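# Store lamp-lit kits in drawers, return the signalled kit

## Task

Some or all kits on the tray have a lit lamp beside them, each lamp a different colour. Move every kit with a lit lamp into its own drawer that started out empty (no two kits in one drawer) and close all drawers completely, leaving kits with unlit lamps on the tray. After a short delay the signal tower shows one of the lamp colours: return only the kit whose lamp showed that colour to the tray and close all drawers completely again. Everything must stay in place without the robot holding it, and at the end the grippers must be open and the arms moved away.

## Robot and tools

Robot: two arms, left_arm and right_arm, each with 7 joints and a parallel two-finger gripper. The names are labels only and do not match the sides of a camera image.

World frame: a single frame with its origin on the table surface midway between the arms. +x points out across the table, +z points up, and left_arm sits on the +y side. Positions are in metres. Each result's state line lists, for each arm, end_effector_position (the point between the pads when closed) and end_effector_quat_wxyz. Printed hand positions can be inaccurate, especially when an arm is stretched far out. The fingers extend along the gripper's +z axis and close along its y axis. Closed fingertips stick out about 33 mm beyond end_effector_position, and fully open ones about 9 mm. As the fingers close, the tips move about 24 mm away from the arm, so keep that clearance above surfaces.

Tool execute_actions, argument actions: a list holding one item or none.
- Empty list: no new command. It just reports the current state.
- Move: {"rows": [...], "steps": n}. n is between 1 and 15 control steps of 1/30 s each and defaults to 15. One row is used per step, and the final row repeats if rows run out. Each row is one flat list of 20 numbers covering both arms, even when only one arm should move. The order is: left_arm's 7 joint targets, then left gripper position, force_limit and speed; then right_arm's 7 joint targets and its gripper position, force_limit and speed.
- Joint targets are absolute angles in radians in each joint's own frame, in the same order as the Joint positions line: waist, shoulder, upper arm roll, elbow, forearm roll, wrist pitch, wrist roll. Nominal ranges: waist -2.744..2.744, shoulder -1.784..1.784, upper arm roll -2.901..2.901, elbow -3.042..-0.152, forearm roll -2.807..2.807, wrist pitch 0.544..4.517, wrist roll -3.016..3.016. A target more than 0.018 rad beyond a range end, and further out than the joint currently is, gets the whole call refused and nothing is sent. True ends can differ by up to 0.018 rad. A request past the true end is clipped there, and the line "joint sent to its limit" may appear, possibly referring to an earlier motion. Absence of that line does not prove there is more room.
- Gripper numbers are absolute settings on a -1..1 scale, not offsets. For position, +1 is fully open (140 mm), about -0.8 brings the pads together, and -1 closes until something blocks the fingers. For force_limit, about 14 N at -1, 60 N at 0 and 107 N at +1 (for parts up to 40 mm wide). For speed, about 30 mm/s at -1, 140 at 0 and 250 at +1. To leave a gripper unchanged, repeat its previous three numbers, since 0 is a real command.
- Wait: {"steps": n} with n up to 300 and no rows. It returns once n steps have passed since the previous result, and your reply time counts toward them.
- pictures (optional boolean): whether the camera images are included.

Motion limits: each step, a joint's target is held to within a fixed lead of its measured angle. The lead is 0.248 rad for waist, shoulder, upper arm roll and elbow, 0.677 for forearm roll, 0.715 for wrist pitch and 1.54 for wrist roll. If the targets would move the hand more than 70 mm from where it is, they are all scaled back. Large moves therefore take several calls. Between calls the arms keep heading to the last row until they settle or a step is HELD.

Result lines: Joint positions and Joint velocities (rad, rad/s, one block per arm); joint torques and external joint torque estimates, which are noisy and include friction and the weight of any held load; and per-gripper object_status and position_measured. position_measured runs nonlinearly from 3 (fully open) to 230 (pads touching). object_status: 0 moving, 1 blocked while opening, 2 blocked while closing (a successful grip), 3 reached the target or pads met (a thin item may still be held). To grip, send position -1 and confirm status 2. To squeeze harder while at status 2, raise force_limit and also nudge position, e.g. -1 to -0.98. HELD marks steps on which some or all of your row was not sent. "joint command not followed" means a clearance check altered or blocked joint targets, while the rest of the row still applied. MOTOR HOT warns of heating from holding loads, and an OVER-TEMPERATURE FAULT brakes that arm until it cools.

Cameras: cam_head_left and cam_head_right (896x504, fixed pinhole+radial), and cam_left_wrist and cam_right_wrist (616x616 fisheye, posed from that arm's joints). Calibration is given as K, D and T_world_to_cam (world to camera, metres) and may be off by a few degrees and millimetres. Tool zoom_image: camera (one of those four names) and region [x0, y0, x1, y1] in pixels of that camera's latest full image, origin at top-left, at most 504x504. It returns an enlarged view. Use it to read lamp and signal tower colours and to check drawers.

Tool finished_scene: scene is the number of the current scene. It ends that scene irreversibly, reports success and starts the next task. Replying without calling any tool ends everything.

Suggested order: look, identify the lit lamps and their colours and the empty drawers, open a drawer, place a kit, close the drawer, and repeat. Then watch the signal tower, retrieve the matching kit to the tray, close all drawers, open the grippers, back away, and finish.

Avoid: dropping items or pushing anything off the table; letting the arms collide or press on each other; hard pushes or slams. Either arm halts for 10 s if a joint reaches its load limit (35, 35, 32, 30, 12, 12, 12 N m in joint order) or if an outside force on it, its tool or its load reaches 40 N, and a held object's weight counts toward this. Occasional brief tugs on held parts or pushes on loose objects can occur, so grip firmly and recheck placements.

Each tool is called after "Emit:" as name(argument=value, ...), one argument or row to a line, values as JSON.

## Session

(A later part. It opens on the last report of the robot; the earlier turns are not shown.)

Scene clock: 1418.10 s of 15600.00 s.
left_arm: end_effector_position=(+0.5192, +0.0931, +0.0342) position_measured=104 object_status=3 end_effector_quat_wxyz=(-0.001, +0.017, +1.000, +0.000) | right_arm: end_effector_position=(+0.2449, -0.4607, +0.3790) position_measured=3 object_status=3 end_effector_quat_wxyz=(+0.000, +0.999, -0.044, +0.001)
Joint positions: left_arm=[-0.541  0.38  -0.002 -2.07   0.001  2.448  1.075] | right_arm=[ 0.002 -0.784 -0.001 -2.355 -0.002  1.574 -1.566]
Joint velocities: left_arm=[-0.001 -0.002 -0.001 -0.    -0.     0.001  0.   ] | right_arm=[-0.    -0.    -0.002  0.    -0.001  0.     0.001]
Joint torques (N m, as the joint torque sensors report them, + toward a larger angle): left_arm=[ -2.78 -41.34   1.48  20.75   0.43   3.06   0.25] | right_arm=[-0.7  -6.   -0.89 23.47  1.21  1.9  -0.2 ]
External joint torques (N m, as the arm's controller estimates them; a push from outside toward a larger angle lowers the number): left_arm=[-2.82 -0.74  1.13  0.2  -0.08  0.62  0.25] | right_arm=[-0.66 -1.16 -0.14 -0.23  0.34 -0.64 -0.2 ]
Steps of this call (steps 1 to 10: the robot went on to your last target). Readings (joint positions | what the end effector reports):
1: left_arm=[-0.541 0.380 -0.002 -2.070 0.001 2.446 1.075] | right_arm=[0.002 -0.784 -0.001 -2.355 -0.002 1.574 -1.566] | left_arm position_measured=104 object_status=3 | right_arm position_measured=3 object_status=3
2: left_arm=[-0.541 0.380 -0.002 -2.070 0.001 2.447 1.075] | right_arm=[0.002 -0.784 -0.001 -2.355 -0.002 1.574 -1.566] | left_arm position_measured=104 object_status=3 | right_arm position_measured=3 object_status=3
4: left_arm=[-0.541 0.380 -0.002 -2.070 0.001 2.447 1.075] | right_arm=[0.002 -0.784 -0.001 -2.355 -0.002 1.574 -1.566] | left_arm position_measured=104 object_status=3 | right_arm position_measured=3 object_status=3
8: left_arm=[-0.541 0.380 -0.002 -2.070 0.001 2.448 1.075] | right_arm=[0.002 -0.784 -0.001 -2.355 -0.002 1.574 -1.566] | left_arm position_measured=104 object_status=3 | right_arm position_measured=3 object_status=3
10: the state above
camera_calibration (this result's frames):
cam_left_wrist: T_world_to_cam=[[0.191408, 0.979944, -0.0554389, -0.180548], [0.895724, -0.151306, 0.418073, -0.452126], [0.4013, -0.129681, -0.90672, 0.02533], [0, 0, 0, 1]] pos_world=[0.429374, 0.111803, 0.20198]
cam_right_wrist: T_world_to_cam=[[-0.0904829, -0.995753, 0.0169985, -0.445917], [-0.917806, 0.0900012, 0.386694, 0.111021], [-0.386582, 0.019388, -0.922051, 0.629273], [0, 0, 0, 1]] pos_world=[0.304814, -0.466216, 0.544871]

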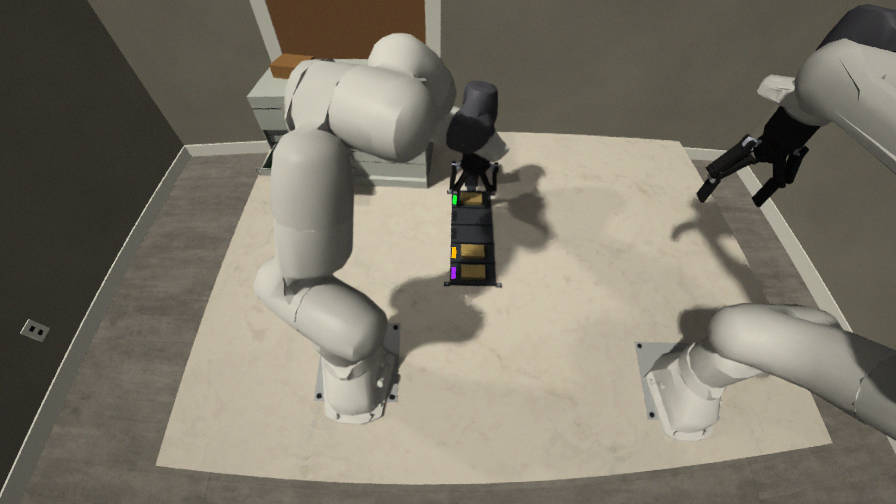

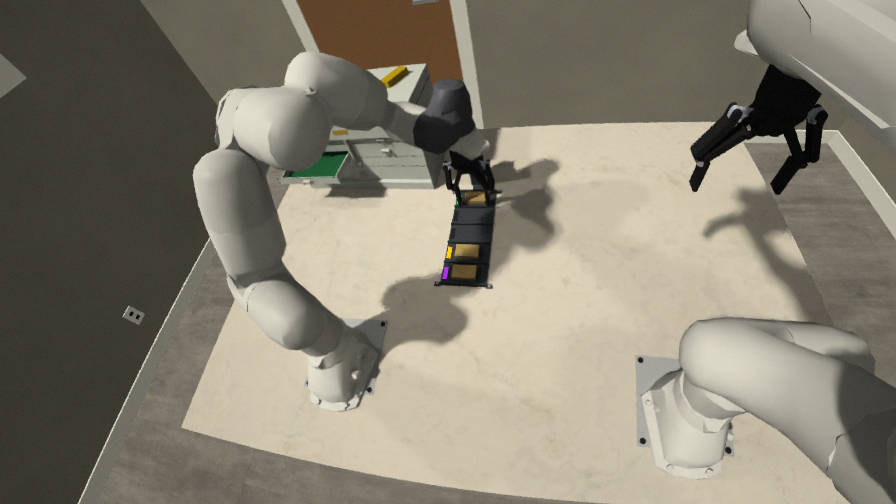

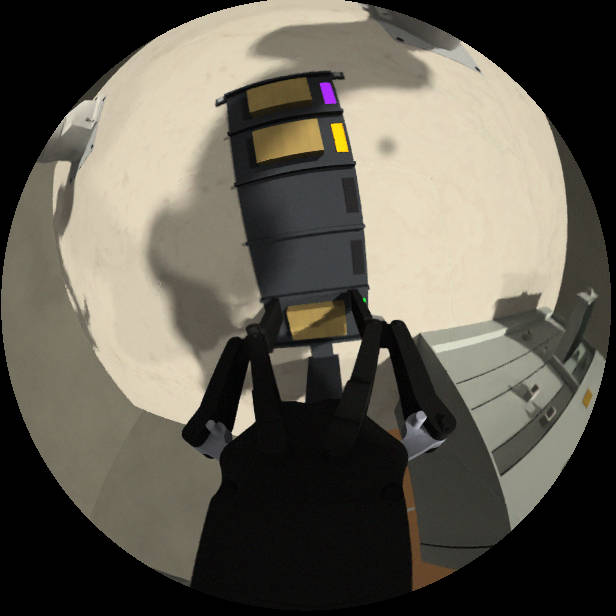

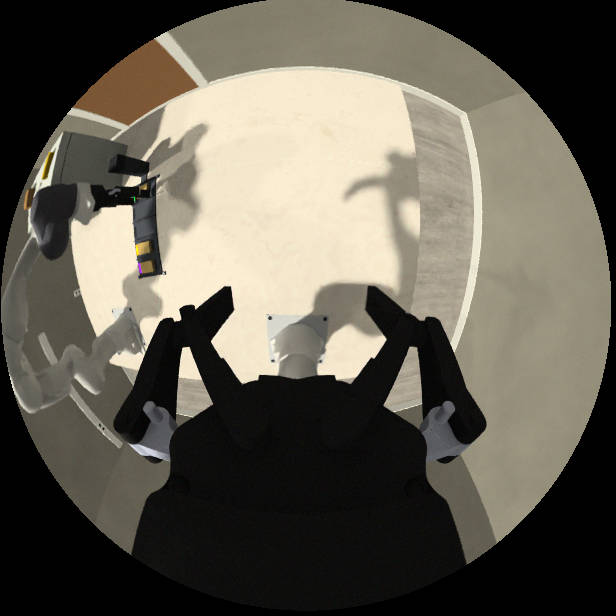

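Emit:
execute_actions(
  actions=[
    {"rows":[[-0.542,0.379,0,-2.069,0,2.451,1.078,-1,0,0,0,-0.785,0,-2.356,0,1.571,-1.571,1,0,1]],"steps":15},
  ],
  pictures=false,
)

Emit:
execute_actions(
  actions=[
    {"rows":[[-0.542,0.33,0,-2.061,0,2.375,1.078,-1,0,0,0,-0.785,0,-2.356,0,1.571,-1.571,1,0,1]],"steps":10},
  ],
  pictures=false,
)

Emit:
execute_actions(
  actions=[
    {"rows":[[-0.542,0.26,0,-2.07,0,2.30,1.078,-1,0,0,0,-0.785,0,-2.356,0,1.571,-1.571,1,0,1]],"steps":10},
  ],
  pictures=false,
)

Emit:
execute_actions(
  actions=[
    {"rows":[[-0.542,0.03,0,-2.2,0,2.2,1.2,-1,0,0,0,-0.785,0,-2.356,0,1.571,-1.571,1,0,1]],"steps":15},
  ],
  pictures=false,
)

Emit:
execute_actions(
  actions=[
    {"rows":[[-0.4,-0.3,0,-2.3,0,2.0,1.5,-1,0,0,0,-0.785,0,-2.356,0,1.571,-1.571,1,0,1]],"steps":15},
  ],
  pictures=false,
)

Emit:
execute_actions(
  actions=[
    {"rows":[[0.39,-0.3,0,-2.3,0,2.0,2.05,-1,0,0,0,-0.785,0,-2.356,0,1.571,-1.571,1,0,1]],"steps":15},
  ],
  pictures=false,
)

Emit:
execute_actions(
  actions=[
    {"steps":20},
  ],
  pictures=false,
)

Emit:
execute_actions(
  actions=[
    {"rows":[[0.39,-0.09,0,-2.09,0,2.0,2.05,-1,0,0,0,-0.785,0,-2.356,0,1.571,-1.571,1,0,1]],"steps":12},
  ],
  pictures=false,
)

Emit:
execute_actions(
  actions=[
    {"rows":[[0.39,0.1205,0,-1.89,0,2.015,2.05,-1,0,0,0,-0.785,0,-2.356,0,1.571,-1.571,1,0,1]],"steps":15},
  ],
  pictures=false,
)

Emit:
execute_actions(
  actions=[
    {"rows":[[0.39,0.152,0,-1.95,0,2.11,2.05,-1,0,0,0,-0.785,0,-2.356,0,1.571,-1.571,1,0,1]],"steps":15},
  ],
  pictures=false,
)

Emit:
execute_actions(
  actions=[
    {"steps":12},
  ],
)

Scene clock: 1461.30 s of 15600.00 s.
left_arm: end_effector_position=(+0.5199, +0.0927, +0.0353) position_measured=136 object_status=2 end_effector_quat_wxyz=(+0.000, +0.017, +1.000, -0.000) | right_arm: end_effector_position=(+0.2449, -0.4607, +0.3790) position_measured=3 object_status=3 end_effector_quat_wxyz=(+0.000, +0.999, -0.044, +0.001)
Joint positions: left_arm=[-0.541  0.378 -0.002 -2.07   0.001  2.449  1.075] | right_arm=[ 0.002 -0.784 -0.001 -2.355 -0.002  1.574 -1.566]
Joint velocities: left_arm=[-0.002  0.     0.    -0.    -0.001 -0.    -0.001] | right_arm=[-0.     0.001 -0.     0.     0.001 -0.001 -0.   ]
Joint torques (N m, as the joint torque sensors report them, + toward a larger angle): left_arm=[ -1.56 -39.91   1.15  19.92   0.42   2.88   0.24] | right_arm=[-0.59 -6.38 -0.99 23.87  1.23  1.89 -0.18]
External joint torques (N m, as the arm's controller estimates them; a push from outside toward a larger angle lowers the number): left_arm=[-1.49  0.44  0.9  -0.51 -0.1   0.45  0.24] | right_arm=[-0.57 -1.57 -0.3   0.21  0.35 -0.64 -0.18]
Steps of this call (steps 1 to 15: the robot went on to your last target; steps 16 to 90: nothing new was sent; then 39.70 s passed at rest; steps 91 to 105: all 15 steps of this action). Readings (joint positions | what the end effector reports):
91: left_arm=[-0.541 0.380 -0.002 -2.070 0.001 2.449 1.075] | right_arm=[0.002 -0.784 -0.001 -2.355 -0.002 1.574 -1.566] | left_arm position_measured=104 object_status=0 | right_arm position_measured=3 object_status=3
92: left_arm=[-0.541 0.380 -0.002 -2.070 0.001 2.449 1.075] | right_arm=[0.002 -0.784 -0.001 -2.355 -0.002 1.574 -1.566] | left_arm position_measured=110 object_status=0 | right_arm position_measured=3 object_status=3
94: left_arm=[-0.541 0.379 -0.002 -2.070 0.001 2.449 1.075] | right_arm=[0.002 -0.784 -0.001 -2.355 -0.002 1.574 -1.566] | left_arm position_measured=125 object_status=0 | right_arm position_measured=3 object_status=3
98: left_arm=[-0.541 0.378 -0.002 -2.070 0.001 2.449 1.075] | right_arm=[0.002 -0.784 -0.001 -2.355 -0.002 1.574 -1.566] | left_arm position_measured=136 object_status=0 | right_arm position_measured=3 object_status=3
105: the state above

Scene clock: 1461.63 s of 15600.00 s.
left_arm: end_effector_position=(+0.5192, +0.0931, +0.0616) position_measured=136 object_status=2 end_effector_quat_wxyz=(-0.001, +0.017, +1.000, +0.001) | right_arm: end_effector_position=(+0.2449, -0.4607, +0.3790) position_measured=3 object_status=3 end_effector_quat_wxyz=(+0.000, +0.999, -0.044, +0.001)
Joint positions: left_arm=[-0.541  0.331 -0.002 -2.061  0.001  2.389  1.075] | right_arm=[ 0.002 -0.784 -0.001 -2.355 -0.002  1.574 -1.566]
Joint velocities: left_arm=[-0.    -0.     0.    -0.001 -0.001 -0.064 -0.001] | right_arm=[-0.001 -0.001  0.    -0.001  0.     0.    -0.002]
Joint torques (N m, as the joint torque sensors report them, + toward a larger angle): left_arm=[ -0.34 -40.55   0.96  19.84   0.43   2.04   0.17] | right_arm=[-1.02 -6.15 -1.18 23.64  1.16  1.84 -0.18]
External joint torques (N m, as the arm's controller estimates them; a push from outside toward a larger angle lowers the number): left_arm=[-0.43 -0.82  0.6  -1.35 -0.12 -0.37  0.17] | right_arm=[-1.02 -1.25 -0.54 -0.04  0.28 -0.69 -0.18]
Steps of this call (steps 1 to 10: all 10 steps of this action). Readings (joint positions | what the end effector reports):
1: left_arm=[-0.541 0.373 -0.002 -2.071 0.001 2.437 1.075] | right_arm=[0.002 -0.784 -0.001 -2.355 -0.002 1.574 -1.566] | left_arm position_measured=136 object_status=2 | right_arm position_measured=3 object_status=3
2: left_arm=[-0.541 0.363 -0.002 -2.070 0.001 2.425 1.075] | right_arm=[0.002 -0.784 -0.001 -2.355 -0.002 1.574 -1.566] | left_arm position_measured=136 object_status=2 | right_arm position_measured=3 object_status=3
4: left_arm=[-0.541 0.344 -0.002 -2.066 0.001 2.410 1.075] | right_arm=[0.002 -0.784 -0.001 -2.355 -0.002 1.574 -1.566] | left_arm position_measured=136 object_status=2 | right_arm position_measured=3 object_status=3
8: left_arm=[-0.541 0.331 -0.002 -2.061 0.001 2.394 1.075] | right_arm=[0.002 -0.784 -0.001 -2.355 -0.002 1.574 -1.566] | left_arm position_measured=136 object_status=2 | right_arm position_measured=3 object_status=3
10: the state above

Scene clock: 1461.97 s of 15600.00 s.
left_arm: end_effector_position=(+0.5110, +0.0980, +0.0932) position_measured=136 object_status=2 end_effector_quat_wxyz=(-0.006, +0.017, +1.000, +0.003) | right_arm: end_effector_position=(+0.2449, -0.4607, +0.3790) position_measured=3 object_status=3 end_effector_quat_wxyz=(+0.000, +0.999, -0.044, +0.001)
Joint positions: left_arm=[-0.541  0.261 -0.002 -2.069  0.001  2.316  1.075] | right_arm=[ 0.002 -0.784 -0.001 -2.355 -0.002  1.574 -1.566]
Joint velocities: left_arm=[-0.     0.     0.001 -0.012 -0.    -0.077  0.001] | right_arm=[-0.     0.002  0.     0.001  0.     0.    -0.   ]
Joint torques (N m, as the joint torque sensors report them, + toward a larger angle): left_arm=[ -1.11 -38.1    1.7   20.67   0.46   2.07   0.32] | right_arm=[-0.43 -6.13 -0.8  23.73  1.2   1.94 -0.2 ]
External joint torques (N m, as the arm's controller estimates them; a push from outside toward a larger angle lowers the number): left_arm=[-1.15 -0.06  1.44 -1.17 -0.12 -0.36  0.31] | right_arm=[-0.44 -1.34 -0.15  0.08  0.32 -0.59 -0.2 ]
Steps of this call (steps 1 to 10: all 10 steps of this action). Readings (joint positions | what the end effector reports):
1: left_arm=[-0.541 0.321 -0.002 -2.067 0.001 2.374 1.075] | right_arm=[0.002 -0.784 -0.001 -2.355 -0.002 1.574 -1.566] | left_arm position_measured=136 object_status=2 | right_arm position_measured=3 object_status=3
2: left_arm=[-0.541 0.305 -0.002 -2.072 0.001 2.360 1.075] | right_arm=[0.002 -0.784 -0.001 -2.355 -0.002 1.574 -1.566] | left_arm position_measured=136 object_status=2 | right_arm position_measured=3 object_status=3
4: left_arm=[-0.541 0.279 -0.002 -2.071 0.001 2.341 1.075] | right_arm=[0.002 -0.784 -0.001 -2.355 -0.002 1.574 -1.566] | left_arm position_measured=136 object_status=2 | right_arm position_measured=3 object_status=3
8: left_arm=[-0.541 0.261 -0.002 -2.068 0.001 2.322 1.075] | right_arm=[0.002 -0.784 -0.001 -2.355 -0.002 1.574 -1.566] | left_arm position_measured=136 object_status=2 | right_arm position_measured=3 object_status=3
10: the state above

Scene clock: 1462.47 s of 15600.00 s.
left_arm: end_effector_position=(+0.4655, +0.1246, +0.1563) position_measured=136 object_status=2 end_effector_quat_wxyz=(-0.009, +0.064, +0.998, +0.005) | right_arm: end_effector_position=(+0.2449, -0.4607, +0.3790) position_measured=3 object_status=3 end_effector_quat_wxyz=(+0.000, +0.999, -0.044, +0.001)
Joint positions: left_arm=[-0.541  0.03  -0.002 -2.2    0.001  2.209  1.17 ] | right_arm=[ 0.002 -0.784 -0.001 -2.355 -0.002  1.574 -1.566]
Joint velocities: left_arm=[-0.001 -0.001 -0.002 -0.009 -0.001 -0.04   0.078] | right_arm=[ 0.001 -0.002  0.    -0.001  0.     0.001  0.002]
Joint torques (N m, as the joint torque sensors report them, + toward a larger angle): left_arm=[ -1.38 -30.99   1.04  21.93   0.63   2.15   0.37] | right_arm=[-0.7  -5.88 -1.22 23.78  1.24  1.84 -0.14]
External joint torques (N m, as the arm's controller estimates them; a push from outside toward a larger angle lowers the number): left_arm=[-1.28  1.27  1.11 -1.4  -0.01 -0.35  0.38] | right_arm=[-0.72 -0.97 -0.57  0.16  0.36 -0.67 -0.14]
Steps of this call (steps 1 to 15: all 15 steps of this action). Readings (joint positions | what the end effector reports):
1: left_arm=[-0.541 0.231 -0.002 -2.101 0.001 2.303 1.084] | right_arm=[0.002 -0.784 -0.001 -2.355 -0.002 1.574 -1.566] | left_arm position_measured=136 object_status=2 | right_arm position_measured=3 object_status=3
2: left_arm=[-0.541 0.180 -0.002 -2.142 0.001 2.282 1.095] | right_arm=[0.002 -0.784 -0.001 -2.355 -0.002 1.574 -1.566] | left_arm position_measured=136 object_status=2 | right_arm position_measured=3 object_status=3
4: left_arm=[-0.541 0.094 -0.002 -2.177 0.001 2.253 1.114] | right_arm=[0.002 -0.784 -0.001 -2.355 -0.002 1.574 -1.566] | left_arm position_measured=136 object_status=2 | right_arm position_measured=3 object_status=3
8: left_arm=[-0.541 0.031 -0.002 -2.187 0.001 2.229 1.142] | right_arm=[0.002 -0.784 -0.001 -2.355 -0.002 1.574 -1.566] | left_arm position_measured=136 object_status=2 | right_arm position_measured=3 object_status=3
15: the state above

Scene clock: 1462.97 s of 15600.00 s.
left_arm: end_effector_position=(+0.4396, +0.2164, +0.2587) position_measured=136 object_status=2 end_effector_quat_wxyz=(+0.010, +0.116, +0.993, -0.003) | right_arm: end_effector_position=(+0.2449, -0.4607, +0.3790) position_measured=3 object_status=3 end_effector_quat_wxyz=(+0.000, +0.999, -0.044, +0.001)
Joint positions: left_arm=[-0.402 -0.3    0.003 -2.298  0.001  2.019  1.417] | right_arm=[ 0.002 -0.784 -0.001 -2.355 -0.002  1.574 -1.566]
Joint velocities: left_arm=[-0.001  0.008 -0.005 -0.038 -0.002 -0.103  0.253] | right_arm=[ 0.001  0.001 -0.    -0.    -0.002 -0.001 -0.002]
Joint torques (N m, as the joint torque sensors report them, + toward a larger angle): left_arm=[  1.41 -20.28  -0.75  24.59   0.65   2.34   0.39] | right_arm=[-0.47 -6.16 -1.15 23.55  1.17  1.86 -0.14]
External joint torques (N m, as the arm's controller estimates them; a push from outside toward a larger angle lowers the number): left_arm=[ 1.34  1.92 -0.53 -0.43 -0.11 -0.3   0.39] | right_arm=[-0.44 -1.29 -0.44 -0.16  0.3  -0.67 -0.14]
Steps of this call (steps 1 to 15: all 15 steps of this action). Readings (joint positions | what the end effector reports):
1: left_arm=[-0.528 0.008 -0.009 -2.218 0.001 2.192 1.187] | right_arm=[0.002 -0.784 -0.001 -2.355 -0.002 1.574 -1.566] | left_arm position_measured=136 object_status=2 | right_arm position_measured=3 object_status=3
2: left_arm=[-0.509 -0.031 -0.011 -2.241 0.001 2.170 1.205] | right_arm=[0.002 -0.784 -0.001 -2.355 -0.002 1.574 -1.566] | left_arm position_measured=136 object_status=2 | right_arm position_measured=3 object_status=3
4: left_arm=[-0.468 -0.121 -0.008 -2.269 0.001 2.131 1.243] | right_arm=[0.002 -0.784 -0.001 -2.355 -0.002 1.574 -1.566] | left_arm position_measured=136 object_status=2 | right_arm position_measured=3 object_status=3
8: left_arm=[-0.410 -0.275 0.003 -2.285 0.001 2.064 1.329] | right_arm=[0.002 -0.784 -0.001 -2.355 -0.002 1.574 -1.566] | left_arm position_measured=136 object_status=2 | right_arm position_measured=3 object_status=3
15: the state above

Scene clock: 1463.47 s of 15600.00 s.
left_arm: end_effector_position=(+0.4519, +0.5191, +0.2570) position_measured=136 object_status=2 end_effector_quat_wxyz=(+0.005, -0.023, +1.000, +0.001) | right_arm: end_effector_position=(+0.2449, -0.4607, +0.3790) position_measured=3 object_status=3 end_effector_quat_wxyz=(+0.000, +0.999, -0.044, +0.001)
Joint positions: left_arm=[ 0.271 -0.299 -0.002 -2.299 -0.001  2.009  1.808] | right_arm=[ 0.002 -0.784 -0.001 -2.355 -0.002  1.574 -1.566]
Joint velocities: left_arm=[ 1.329 -0.001  0.086 -0.001  0.001 -0.022  0.69 ] | right_arm=[-0.    -0.001 -0.001  0.    -0.    -0.     0.001]
Joint torques (N m, as the joint torque sensors report them, + toward a larger angle): left_arm=[ -3.1  -21.6   -2.47  23.53   1.09   1.75   0.59] | right_arm=[-0.68 -6.17 -1.21 23.41  1.25  1.9  -0.21]
External joint torques (N m, as the arm's controller estimates them; a push from outside toward a larger angle lowers the number): left_arm=[ 2.22  0.68  1.78  0.04  0.37 -0.48  0.6 ] | right_arm=[-0.65 -1.24 -0.48 -0.3   0.38 -0.63 -0.21]
Steps of this call (steps 1 to 15: all 15 steps of this action). Readings (joint positions | what the end effector reports):
1: left_arm=[-0.372 -0.300 -0.011 -2.299 -0.000 2.017 1.454] | right_arm=[0.002 -0.784 -0.001 -2.355 -0.002 1.574 -1.566] | left_arm position_measured=136 object_status=2 | right_arm position_measured=3 object_status=3
2: left_arm=[-0.332 -0.300 -0.015 -2.299 -0.000 2.016 1.490] | right_arm=[0.002 -0.784 -0.001 -2.355 -0.002 1.574 -1.566] | left_arm position_measured=136 object_status=2 | right_arm position_measured=3 object_status=3
4: left_arm=[-0.244 -0.300 -0.013 -2.299 -0.000 2.014 1.554] | right_arm=[0.002 -0.784 -0.001 -2.355 -0.002 1.574 -1.566] | left_arm position_measured=136 object_status=2 | right_arm position_measured=3 object_status=3
8: left_arm=[-0.060 -0.299 -0.007 -2.299 -0.000 2.012 1.661] | right_arm=[0.002 -0.784 -0.001 -2.355 -0.002 1.574 -1.566] | left_arm position_measured=136 object_status=2 | right_arm position_measured=3 object_status=3
15: the state above

Scene clock: 1464.13 s of 15600.00 s.
left_arm: end_effector_position=(+0.4310, +0.5706, +0.2560) position_measured=136 object_status=2 end_effector_quat_wxyz=(+0.001, +0.021, +1.000, +0.000) | right_arm: end_effector_position=(+0.2449, -0.4607, +0.3790) position_measured=3 object_status=3 end_effector_quat_wxyz=(+0.000, +0.999, -0.044, +0.001)
Joint positions: left_arm=[ 0.388 -0.299  0.003 -2.3   -0.     2.003  2.017] | right_arm=[ 0.002 -0.784 -0.001 -2.355 -0.002  1.574 -1.566]
Joint velocities: left_arm=[ 0.    -0.    -0.002  0.001 -0.001 -0.     0.087] | right_arm=[ 0.    -0.     0.    -0.002  0.     0.    -0.002]
Joint torques (N m, as the joint torque sensors report them, + toward a larger angle): left_arm=[  0.52 -21.87  -1.62  23.42   1.13   2.05   0.51] | right_arm=[-0.63 -6.07 -0.71 23.47  1.19  1.9  -0.2 ]
External joint torques (N m, as the arm's controller estimates them; a push from outside toward a larger angle lowers the number): left_arm=[ 0.58 -0.51 -1.24 -0.68  0.36 -0.37  0.51] | right_arm=[-0.63 -1.29 -0.04 -0.12  0.32 -0.62 -0.2 ]
Steps of this call (steps 1 to 20: the robot went on to your last target). Readings (joint positions | what the end effector reports):
1: left_arm=[0.312 -0.299 0.001 -2.299 -0.001 2.009 1.833] | right_arm=[0.002 -0.784 -0.001 -2.355 -0.002 1.574 -1.566] | left_arm position_measured=136 object_status=2 | right_arm position_measured=3 object_status=3
2: left_arm=[0.343 -0.299 0.006 -2.299 -0.000 2.008 1.854] | right_arm=[0.002 -0.784 -0.001 -2.355 -0.002 1.574 -1.566] | left_arm position_measured=136 object_status=2 | right_arm position_measured=3 object_status=3
4: left_arm=[0.376 -0.299 0.010 -2.299 -0.000 2.006 1.892] | right_arm=[0.002 -0.784 -0.001 -2.355 -0.002 1.574 -1.566] | left_arm position_measured=136 object_status=2 | right_arm position_measured=3 object_status=3
8: left_arm=[0.388 -0.299 0.007 -2.300 -0.000 2.004 1.945] | right_arm=[0.002 -0.784 -0.001 -2.355 -0.002 1.574 -1.566] | left_arm position_measured=136 object_status=2 | right_arm position_measured=3 object_status=3
20: the state above

Scene clock: 1464.53 s of 15600.00 s.
left_arm: end_effector_position=(+0.4901, +0.5959, +0.2494) position_measured=136 object_status=2 end_effector_quat_wxyz=(-0.003, +0.030, +1.000, -0.002) | right_arm: end_effector_position=(+0.2449, -0.4607, +0.3790) position_measured=3 object_status=3 end_effector_quat_wxyz=(+0.000, +0.999, -0.044, +0.001)
Joint positions: left_arm=[ 0.388 -0.09   0.002 -2.095 -0.001  1.996  2.036] | right_arm=[ 0.002 -0.784 -0.001 -2.355 -0.002  1.574 -1.566]
Joint velocities: left_arm=[-0.     0.001  0.001  0.034 -0.002 -0.001  0.024] | right_arm=[ 0.001  0.    -0.    -0.001  0.001  0.001  0.   ]
Joint torques (N m, as the joint torque sensors report them, + toward a larger angle): left_arm=[  0.56 -28.57  -1.32  22.95   1.07   3.06   0.47] | right_arm=[-0.98 -6.09 -1.2  23.52  1.23  1.88 -0.11]
External joint torques (N m, as the arm's controller estimates them; a push from outside toward a larger angle lowers the number): left_arm=[ 0.5  -0.27 -1.28 -0.72  0.31  0.75  0.47] | right_arm=[-1.01 -1.23 -0.56 -0.13  0.35 -0.64 -0.11]
Steps of this call (steps 1 to 12: all 12 steps of this action). Readings (joint positions | what the end effector reports):
1: left_arm=[0.388 -0.257 0.003 -2.248 -0.001 1.986 2.020] | right_arm=[0.002 -0.784 -0.001 -2.355 -0.002 1.574 -1.566] | left_arm position_measured=136 object_status=2 | right_arm position_measured=3 object_status=3
2: left_arm=[0.388 -0.202 0.003 -2.189 -0.001 1.991 2.022] | right_arm=[0.002 -0.784 -0.001 -2.355 -0.002 1.574 -1.566] | left_arm position_measured=136 object_status=2 | right_arm position_measured=3 object_status=3
4: left_arm=[0.388 -0.134 0.002 -2.131 -0.001 1.996 2.026] | right_arm=[0.002 -0.784 -0.001 -2.355 -0.002 1.574 -1.566] | left_arm position_measured=136 object_status=2 | right_arm position_measured=3 object_status=3
8: left_arm=[0.388 -0.092 0.002 -2.103 -0.001 1.996 2.032] | right_arm=[0.002 -0.784 -0.001 -2.355 -0.002 1.574 -1.566] | left_arm position_measured=136 object_status=2 | right_arm position_measured=3 object_status=3
12: the state above

Scene clock: 1465.03 s of 15600.00 s.
left_arm: end_effector_position=(+0.5510, +0.6221, +0.2266) position_measured=136 object_status=2 end_effector_quat_wxyz=(-0.003, +0.033, +0.999, -0.002) | right_arm: end_effector_position=(+0.2449, -0.4607, +0.3790) position_measured=3 object_status=3 end_effector_quat_wxyz=(+0.000, +0.999, -0.044, +0.001)
Joint positions: left_arm=[ 0.388  0.123  0.002 -1.893 -0.001  2.009  2.042] | right_arm=[ 0.002 -0.784 -0.001 -2.355 -0.002  1.574 -1.566]
Joint velocities: left_arm=[-0.002 -0.    -0.     0.007 -0.     0.006  0.004] | right_arm=[ 0.003  0.001 -0.001  0.    -0.001 -0.     0.   ]
Joint torques (N m, as the joint torque sensors report them, + toward a larger angle): left_arm=[ -0.03 -37.28  -1.16  24.1    1.22   3.4    0.29] | right_arm=[-0.54 -5.96 -1.08 23.71  1.18  1.91 -0.2 ]
External joint torques (N m, as the arm's controller estimates them; a push from outside toward a larger angle lowers the number): left_arm=[ 0.09 -1.72 -1.17  0.31  0.46  1.03  0.29] | right_arm=[-0.57 -1.14 -0.41  0.05  0.31 -0.62 -0.2 ]
Steps of this call (steps 1 to 15: all 15 steps of this action). Readings (joint positions | what the end effector reports):
1: left_arm=[0.388 -0.051 0.002 -2.042 -0.001 1.983 2.037] | right_arm=[0.002 -0.784 -0.001 -2.355 -0.002 1.574 -1.566] | left_arm position_measured=136 object_status=2 | right_arm position_measured=3 object_status=3
2: left_arm=[0.388 0.003 0.002 -1.984 -0.001 1.992 2.038] | right_arm=[0.002 -0.784 -0.001 -2.355 -0.002 1.574 -1.566] | left_arm position_measured=136 object_status=2 | right_arm position_measured=3 object_status=3
4: left_arm=[0.388 0.073 0.002 -1.929 -0.001 2.002 2.039] | right_arm=[0.002 -0.784 -0.001 -2.355 -0.002 1.574 -1.566] | left_arm position_measured=136 object_status=2 | right_arm position_measured=3 object_status=3
8: left_arm=[0.388 0.120 0.002 -1.904 -0.001 2.006 2.040] | right_arm=[0.002 -0.784 -0.001 -2.355 -0.002 1.574 -1.566] | left_arm position_measured=136 object_status=2 | right_arm position_measured=3 object_status=3
15: the state above

Scene clock: 1465.53 s of 15600.00 s.
left_arm: end_effector_position=(+0.5506, +0.6220, +0.1879) position_measured=136 object_status=2 end_effector_quat_wxyz=(-0.003, +0.034, +0.999, -0.002) | right_arm: end_effector_position=(+0.2449, -0.4607, +0.3790) position_measured=3 object_status=3 end_effector_quat_wxyz=(+0.000, +0.999, -0.044, +0.001)
Joint positions: left_arm=[ 0.388  0.155  0.002 -1.952 -0.001  2.1    2.043] | right_arm=[ 0.002 -0.784 -0.001 -2.355 -0.002  1.574 -1.566]
Joint velocities: left_arm=[ 0.    -0.002  0.001  0.    -0.     0.032  0.   ] | right_arm=[-0.001 -0.    -0.001  0.001  0.    -0.     0.001]
Joint torques (N m, as the joint torque sensors report them, + toward a larger angle): left_arm=[  0.15 -39.35  -0.61  24.26   1.14   3.25   0.41] | right_arm=[-0.89 -5.96 -1.15 23.07  1.2   1.92 -0.18]
External joint torques (N m, as the arm's controller estimates them; a push from outside toward a larger angle lowers the number): left_arm=[ 0.15 -2.69 -0.77  0.68  0.42  0.88  0.41] | right_arm=[-0.88 -1.01 -0.45 -0.63  0.33 -0.61 -0.18]
Steps of this call (steps 1 to 15: all 15 steps of this action). Readings (joint positions | what the end effector reports):
1: left_arm=[0.388 0.123 0.002 -1.903 -0.001 2.027 2.042] | right_arm=[0.002 -0.784 -0.001 -2.355 -0.002 1.574 -1.566] | left_arm position_measured=136 object_status=2 | right_arm position_measured=3 object_status=3
2: left_arm=[0.388 0.128 0.002 -1.915 -0.001 2.042 2.042] | right_arm=[0.002 -0.784 -0.001 -2.355 -0.002 1.574 -1.566] | left_arm position_measured=136 object_status=2 | right_arm position_measured=3 object_status=3
4: left_arm=[0.388 0.142 0.002 -1.936 -0.001 2.062 2.042] | right_arm=[0.002 -0.784 -0.001 -2.355 -0.002 1.574 -1.566] | left_arm position_measured=136 object_status=2 | right_arm position_measured=3 object_status=3
8: left_arm=[0.388 0.156 0.002 -1.952 -0.001 2.084 2.043] | right_arm=[0.002 -0.784 -0.001 -2.355 -0.002 1.574 -1.566] | left_arm position_measured=136 object_status=2 | right_arm position_measured=3 object_status=3
15: the state above

Scene clock: 1465.93 s of 15600.00 s.
left_arm: end_effector_position=(+0.5520, +0.6226, +0.1883) position_measured=136 object_status=2 end_effector_quat_wxyz=(-0.001, +0.034, +0.999, -0.001) | right_arm: end_effector_position=(+0.2449, -0.4607, +0.3790) position_measured=3 object_status=3 end_effector_quat_wxyz=(+0.000, +0.999, -0.044, +0.001)
Joint positions: left_arm=[ 0.388  0.155  0.002 -1.952 -0.001  2.104  2.043] | right_arm=[ 0.002 -0.784 -0.001 -2.355 -0.002  1.574 -1.566]
Joint velocities: left_arm=[ 0.     0.002 -0.001  0.001  0.     0.003 -0.   ] | right_arm=[ 0.    -0.001  0.002  0.001  0.    -0.001 -0.   ]
Joint torques (N m, as the joint torque sensors report them, + toward a larger angle): left_arm=[  0.24 -39.62  -1.03  24.24   1.21   3.38   0.44] | right_arm=[-0.86 -5.95 -1.2  23.43  1.18  1.94 -0.16]
External joint torques (N m, as the arm's controller estimates them; a push from outside toward a larger angle lowers the number): left_arm=[ 0.27 -3.19 -1.16  0.74  0.48  0.98  0.44] | right_arm=[-0.89 -0.97 -0.57 -0.33  0.3  -0.6  -0.16]
Steps of this call (steps 1 to 12: the robot went on to your last target). Readings (joint positions | what the end effector reports):
1: left_arm=[0.388 0.155 0.002 -1.952 -0.001 2.100 2.043] | right_arm=[0.002 -0.784 -0.001 -2.355 -0.002 1.574 -1.566] | left_arm position_measured=136 object_status=2 | right_arm position_measured=3 object_status=3
2: left_arm=[0.388 0.155 0.002 -1.952 -0.001 2.101 2.043] | right_arm=[0.002 -0.784 -0.001 -2.355 -0.002 1.574 -1.566] | left_arm position_measured=136 object_status=2 | right_arm position_measured=3 object_status=3
4: left_arm=[0.388 0.155 0.002 -1.952 -0.001 2.102 2.043] | right_arm=[0.002 -0.784 -0.001 -2.355 -0.002 1.574 -1.566] | left_arm position_measured=136 object_status=2 | right_arm position_measured=3 object_status=3
8: left_arm=[0.388 0.155 0.002 -1.952 -0.001 2.104 2.043] | right_arm=[0.002 -0.784 -0.001 -2.355 -0.002 1.574 -1.566] | left_arm position_measured=136 object_status=2 | right_arm position_measured=3 object_status=3
12: the state above
camera_calibration (this result's frames):
cam_left_wrist: T_world_to_cam=[[0.224696, 0.972699, -0.0580441, -0.710505], [0.890605, -0.180832, 0.417279, -0.444523], [0.395391, -0.145455, -0.906923, 0.233659], [0, 0, 0, 1]] pos_world=[0.463156, 0.64471, 0.35616]
cam_right_wrist: T_world_to_cam=[[-0.0904828, -0.995753, 0.0169986, -0.445917], [-0.917806, 0.0900011, 0.386694, 0.111021], [-0.386582, 0.0193878, -0.922051, 0.629273], [0, 0, 0, 1]] pos_world=[0.304814, -0.466216, 0.544871]

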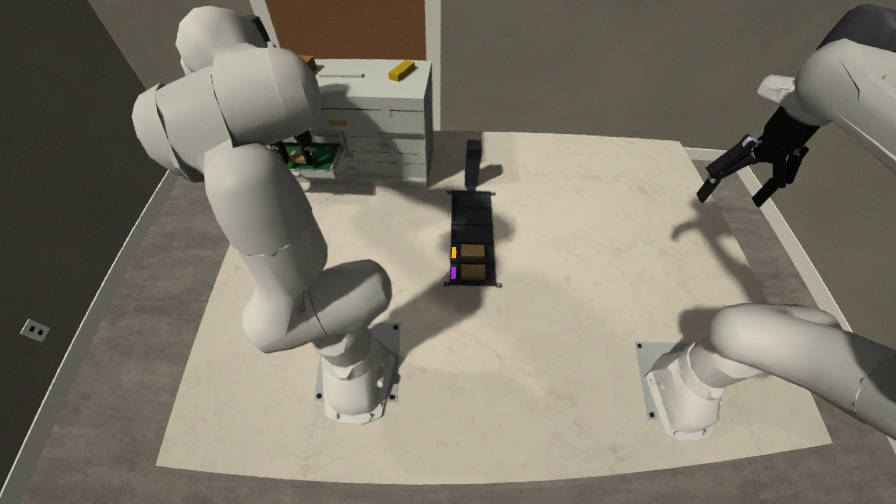

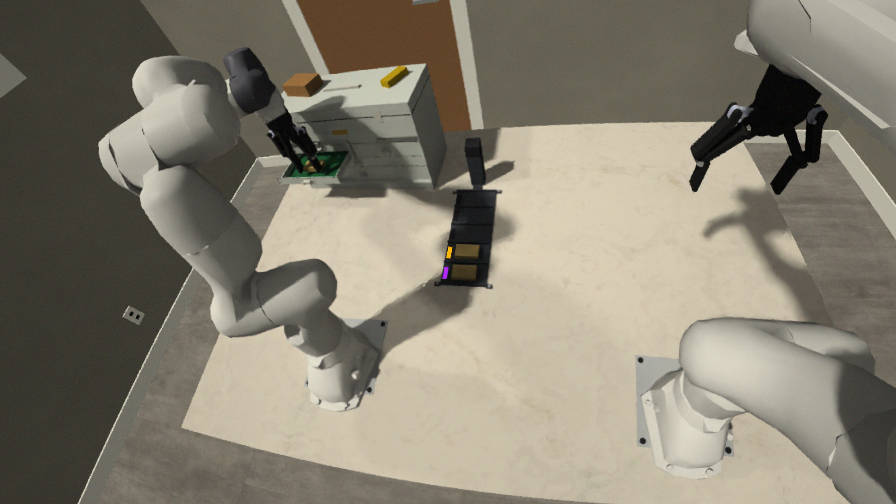

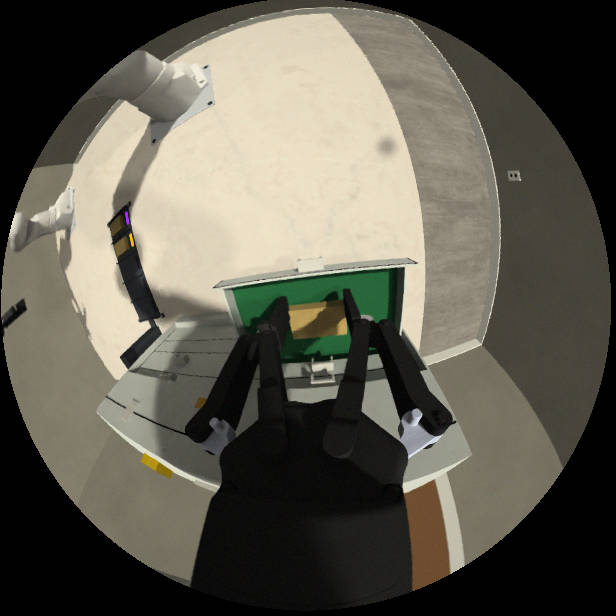

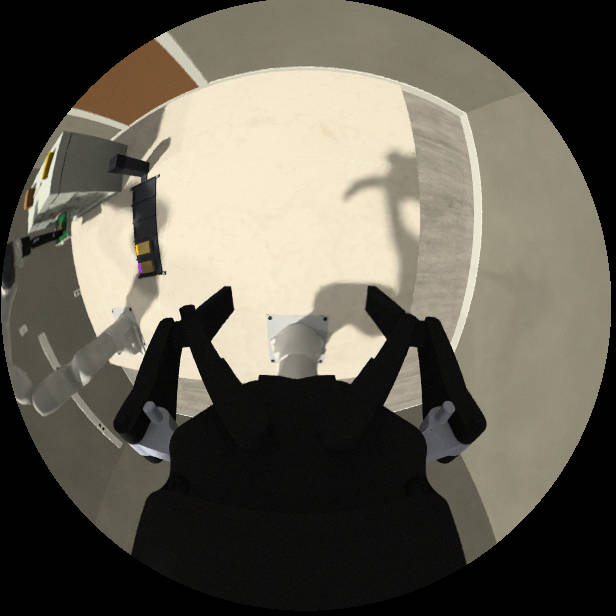

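Emit:
execute_actions(
  actions=[
    {"rows":[[0.39,0.169,0,-1.97,0,2.146,2.05,-1,0,0,0,-0.785,0,-2.356,0,1.571,-1.571,1,0,1]],"steps":12},
  ],
  pictures=false,
)

Emit:
execute_actions(
  actions=[
    {"rows":[[0.39,0.18,0,-1.982,0,2.168,2.05,-1,0,0,0,-0.785,0,-2.356,0,1.571,-1.571,1,0,1]],"steps":15},
  ],
  pictures=false,
)

Scene clock: 1474.37 s of 15600.00 s.
left_arm: end_effector_position=(+0.5528, +0.6230, +0.1758) position_measured=136 object_status=2 end_effector_quat_wxyz=(+0.000, +0.034, +0.999, -0.000) | right_arm: end_effector_position=(+0.2449, -0.4607, +0.3790) position_measured=3 object_status=3 end_effector_quat_wxyz=(+0.000, +0.999, -0.044, +0.001)
Joint positions: left_arm=[ 0.389  0.168  0.002 -1.969 -0.001  2.137  2.043] | right_arm=[ 0.002 -0.784 -0.001 -2.355 -0.002  1.574 -1.566]
Joint velocities: left_arm=[-0.    -0.001 -0.001  0.     0.002  0.022  0.001] | right_arm=[-0.002  0.001  0.     0.     0.     0.     0.   ]
Joint torques (N m, as the joint torque sensors report them, + toward a larger angle): left_arm=[  0.08 -35.94  -0.35  22.19   1.16   3.31   0.39] | right_arm=[-0.91 -5.9  -1.27 23.37  1.25  1.91 -0.19]
External joint torques (N m, as the arm's controller estimates them; a push from outside toward a larger angle lowers the number): left_arm=[ 0.18  1.14 -0.42 -1.34  0.44  0.89  0.39] | right_arm=[-0.92 -1.14 -0.62 -0.27  0.37 -0.62 -0.19]
Steps of this call (steps 1 to 15: the robot went on to your last target; steps 16 to 90: nothing new was sent; then 5.03 s passed at rest; steps 91 to 102: all 12 steps of this action). Readings (joint positions | what the end effector reports):
91: left_arm=[0.388 0.156 0.002 -1.955 -0.001 2.111 2.043] | right_arm=[0.002 -0.784 -0.001 -2.355 -0.002 1.574 -1.566] | left_arm position_measured=136 object_status=2 | right_arm position_measured=3 object_status=3
92: left_arm=[0.388 0.158 0.002 -1.958 -0.001 2.117 2.043] | right_arm=[0.002 -0.784 -0.001 -2.355 -0.002 1.574 -1.566] | left_arm position_measured=136 object_status=2 | right_arm position_measured=3 object_status=3
94: left_arm=[0.388 0.165 0.002 -1.965 -0.001 2.125 2.043] | right_arm=[0.002 -0.784 -0.001 -2.355 -0.002 1.574 -1.566] | left_arm position_measured=136 object_status=2 | right_arm position_measured=3 object_status=3
98: left_arm=[0.389 0.168 0.002 -1.969 -0.001 2.133 2.043] | right_arm=[0.002 -0.784 -0.001 -2.355 -0.002 1.574 -1.566] | left_arm position_measured=136 object_status=2 | right_arm position_measured=3 object_status=3
102: the state above

Scene clock: 1474.87 s of 15600.00 s.
left_arm: end_effector_position=(+0.5577, +0.6237, +0.1742) position_measured=136 object_status=2 end_effector_quat_wxyz=(+0.008, +0.035, +0.999, +0.003) | right_arm: end_effector_position=(+0.2449, -0.4607, +0.3790) position_measured=3 object_status=3 end_effector_quat_wxyz=(+0.000, +0.999, -0.044, +0.001)
Joint positions: left_arm=[ 0.389  0.17   0.    -1.975 -0.001  2.162  2.044] | right_arm=[ 0.002 -0.784 -0.001 -2.355 -0.002  1.574 -1.566]
Joint velocities: left_arm=[ 0.001  0.001 -0.001 -0.001 -0.     0.007 -0.001] | right_arm=[ 0.     0.    -0.    -0.001  0.001 -0.001 -0.001]
Joint torques (N m, as the joint torque sensors report them, + toward a larger angle): left_arm=[  0.51 -29.97   0.23  19.23   1.15   3.34   0.36] | right_arm=[-1.05 -5.91 -1.02 23.43  1.17  1.87 -0.19]
External joint torques (N m, as the arm's controller estimates them; a push from outside toward a larger angle lowers the number): left_arm=[ 0.58  6.83  0.14 -4.13  0.44  0.89  0.36] | right_arm=[-1.03 -1.09 -0.33 -0.22  0.3  -0.66 -0.19]
Steps of this call (steps 1 to 15: all 15 steps of this action). Readings (joint positions | what the end effector reports):
1: left_arm=[0.389 0.169 0.002 -1.971 -0.001 2.142 2.043] | right_arm=[0.002 -0.784 -0.001 -2.355 -0.002 1.574 -1.566] | left_arm position_measured=136 object_status=2 | right_arm position_measured=3 object_status=3
2: left_arm=[0.389 0.170 0.002 -1.973 -0.001 2.146 2.044] | right_arm=[0.002 -0.784 -0.001 -2.355 -0.002 1.574 -1.566] | left_arm position_measured=136 object_status=2 | right_arm position_measured=3 object_status=3
4: left_arm=[0.389 0.170 0.001 -1.973 -0.001 2.152 2.044] | right_arm=[0.002 -0.784 -0.001 -2.355 -0.002 1.574 -1.566] | left_arm position_measured=136 object_status=2 | right_arm position_measured=3 object_status=3
8: left_arm=[0.389 0.170 0.000 -1.974 -0.001 2.158 2.044] | right_arm=[0.002 -0.784 -0.001 -2.355 -0.002 1.574 -1.566] | left_arm position_measured=136 object_status=2 | right_arm position_measured=3 object_status=3
15: the state above


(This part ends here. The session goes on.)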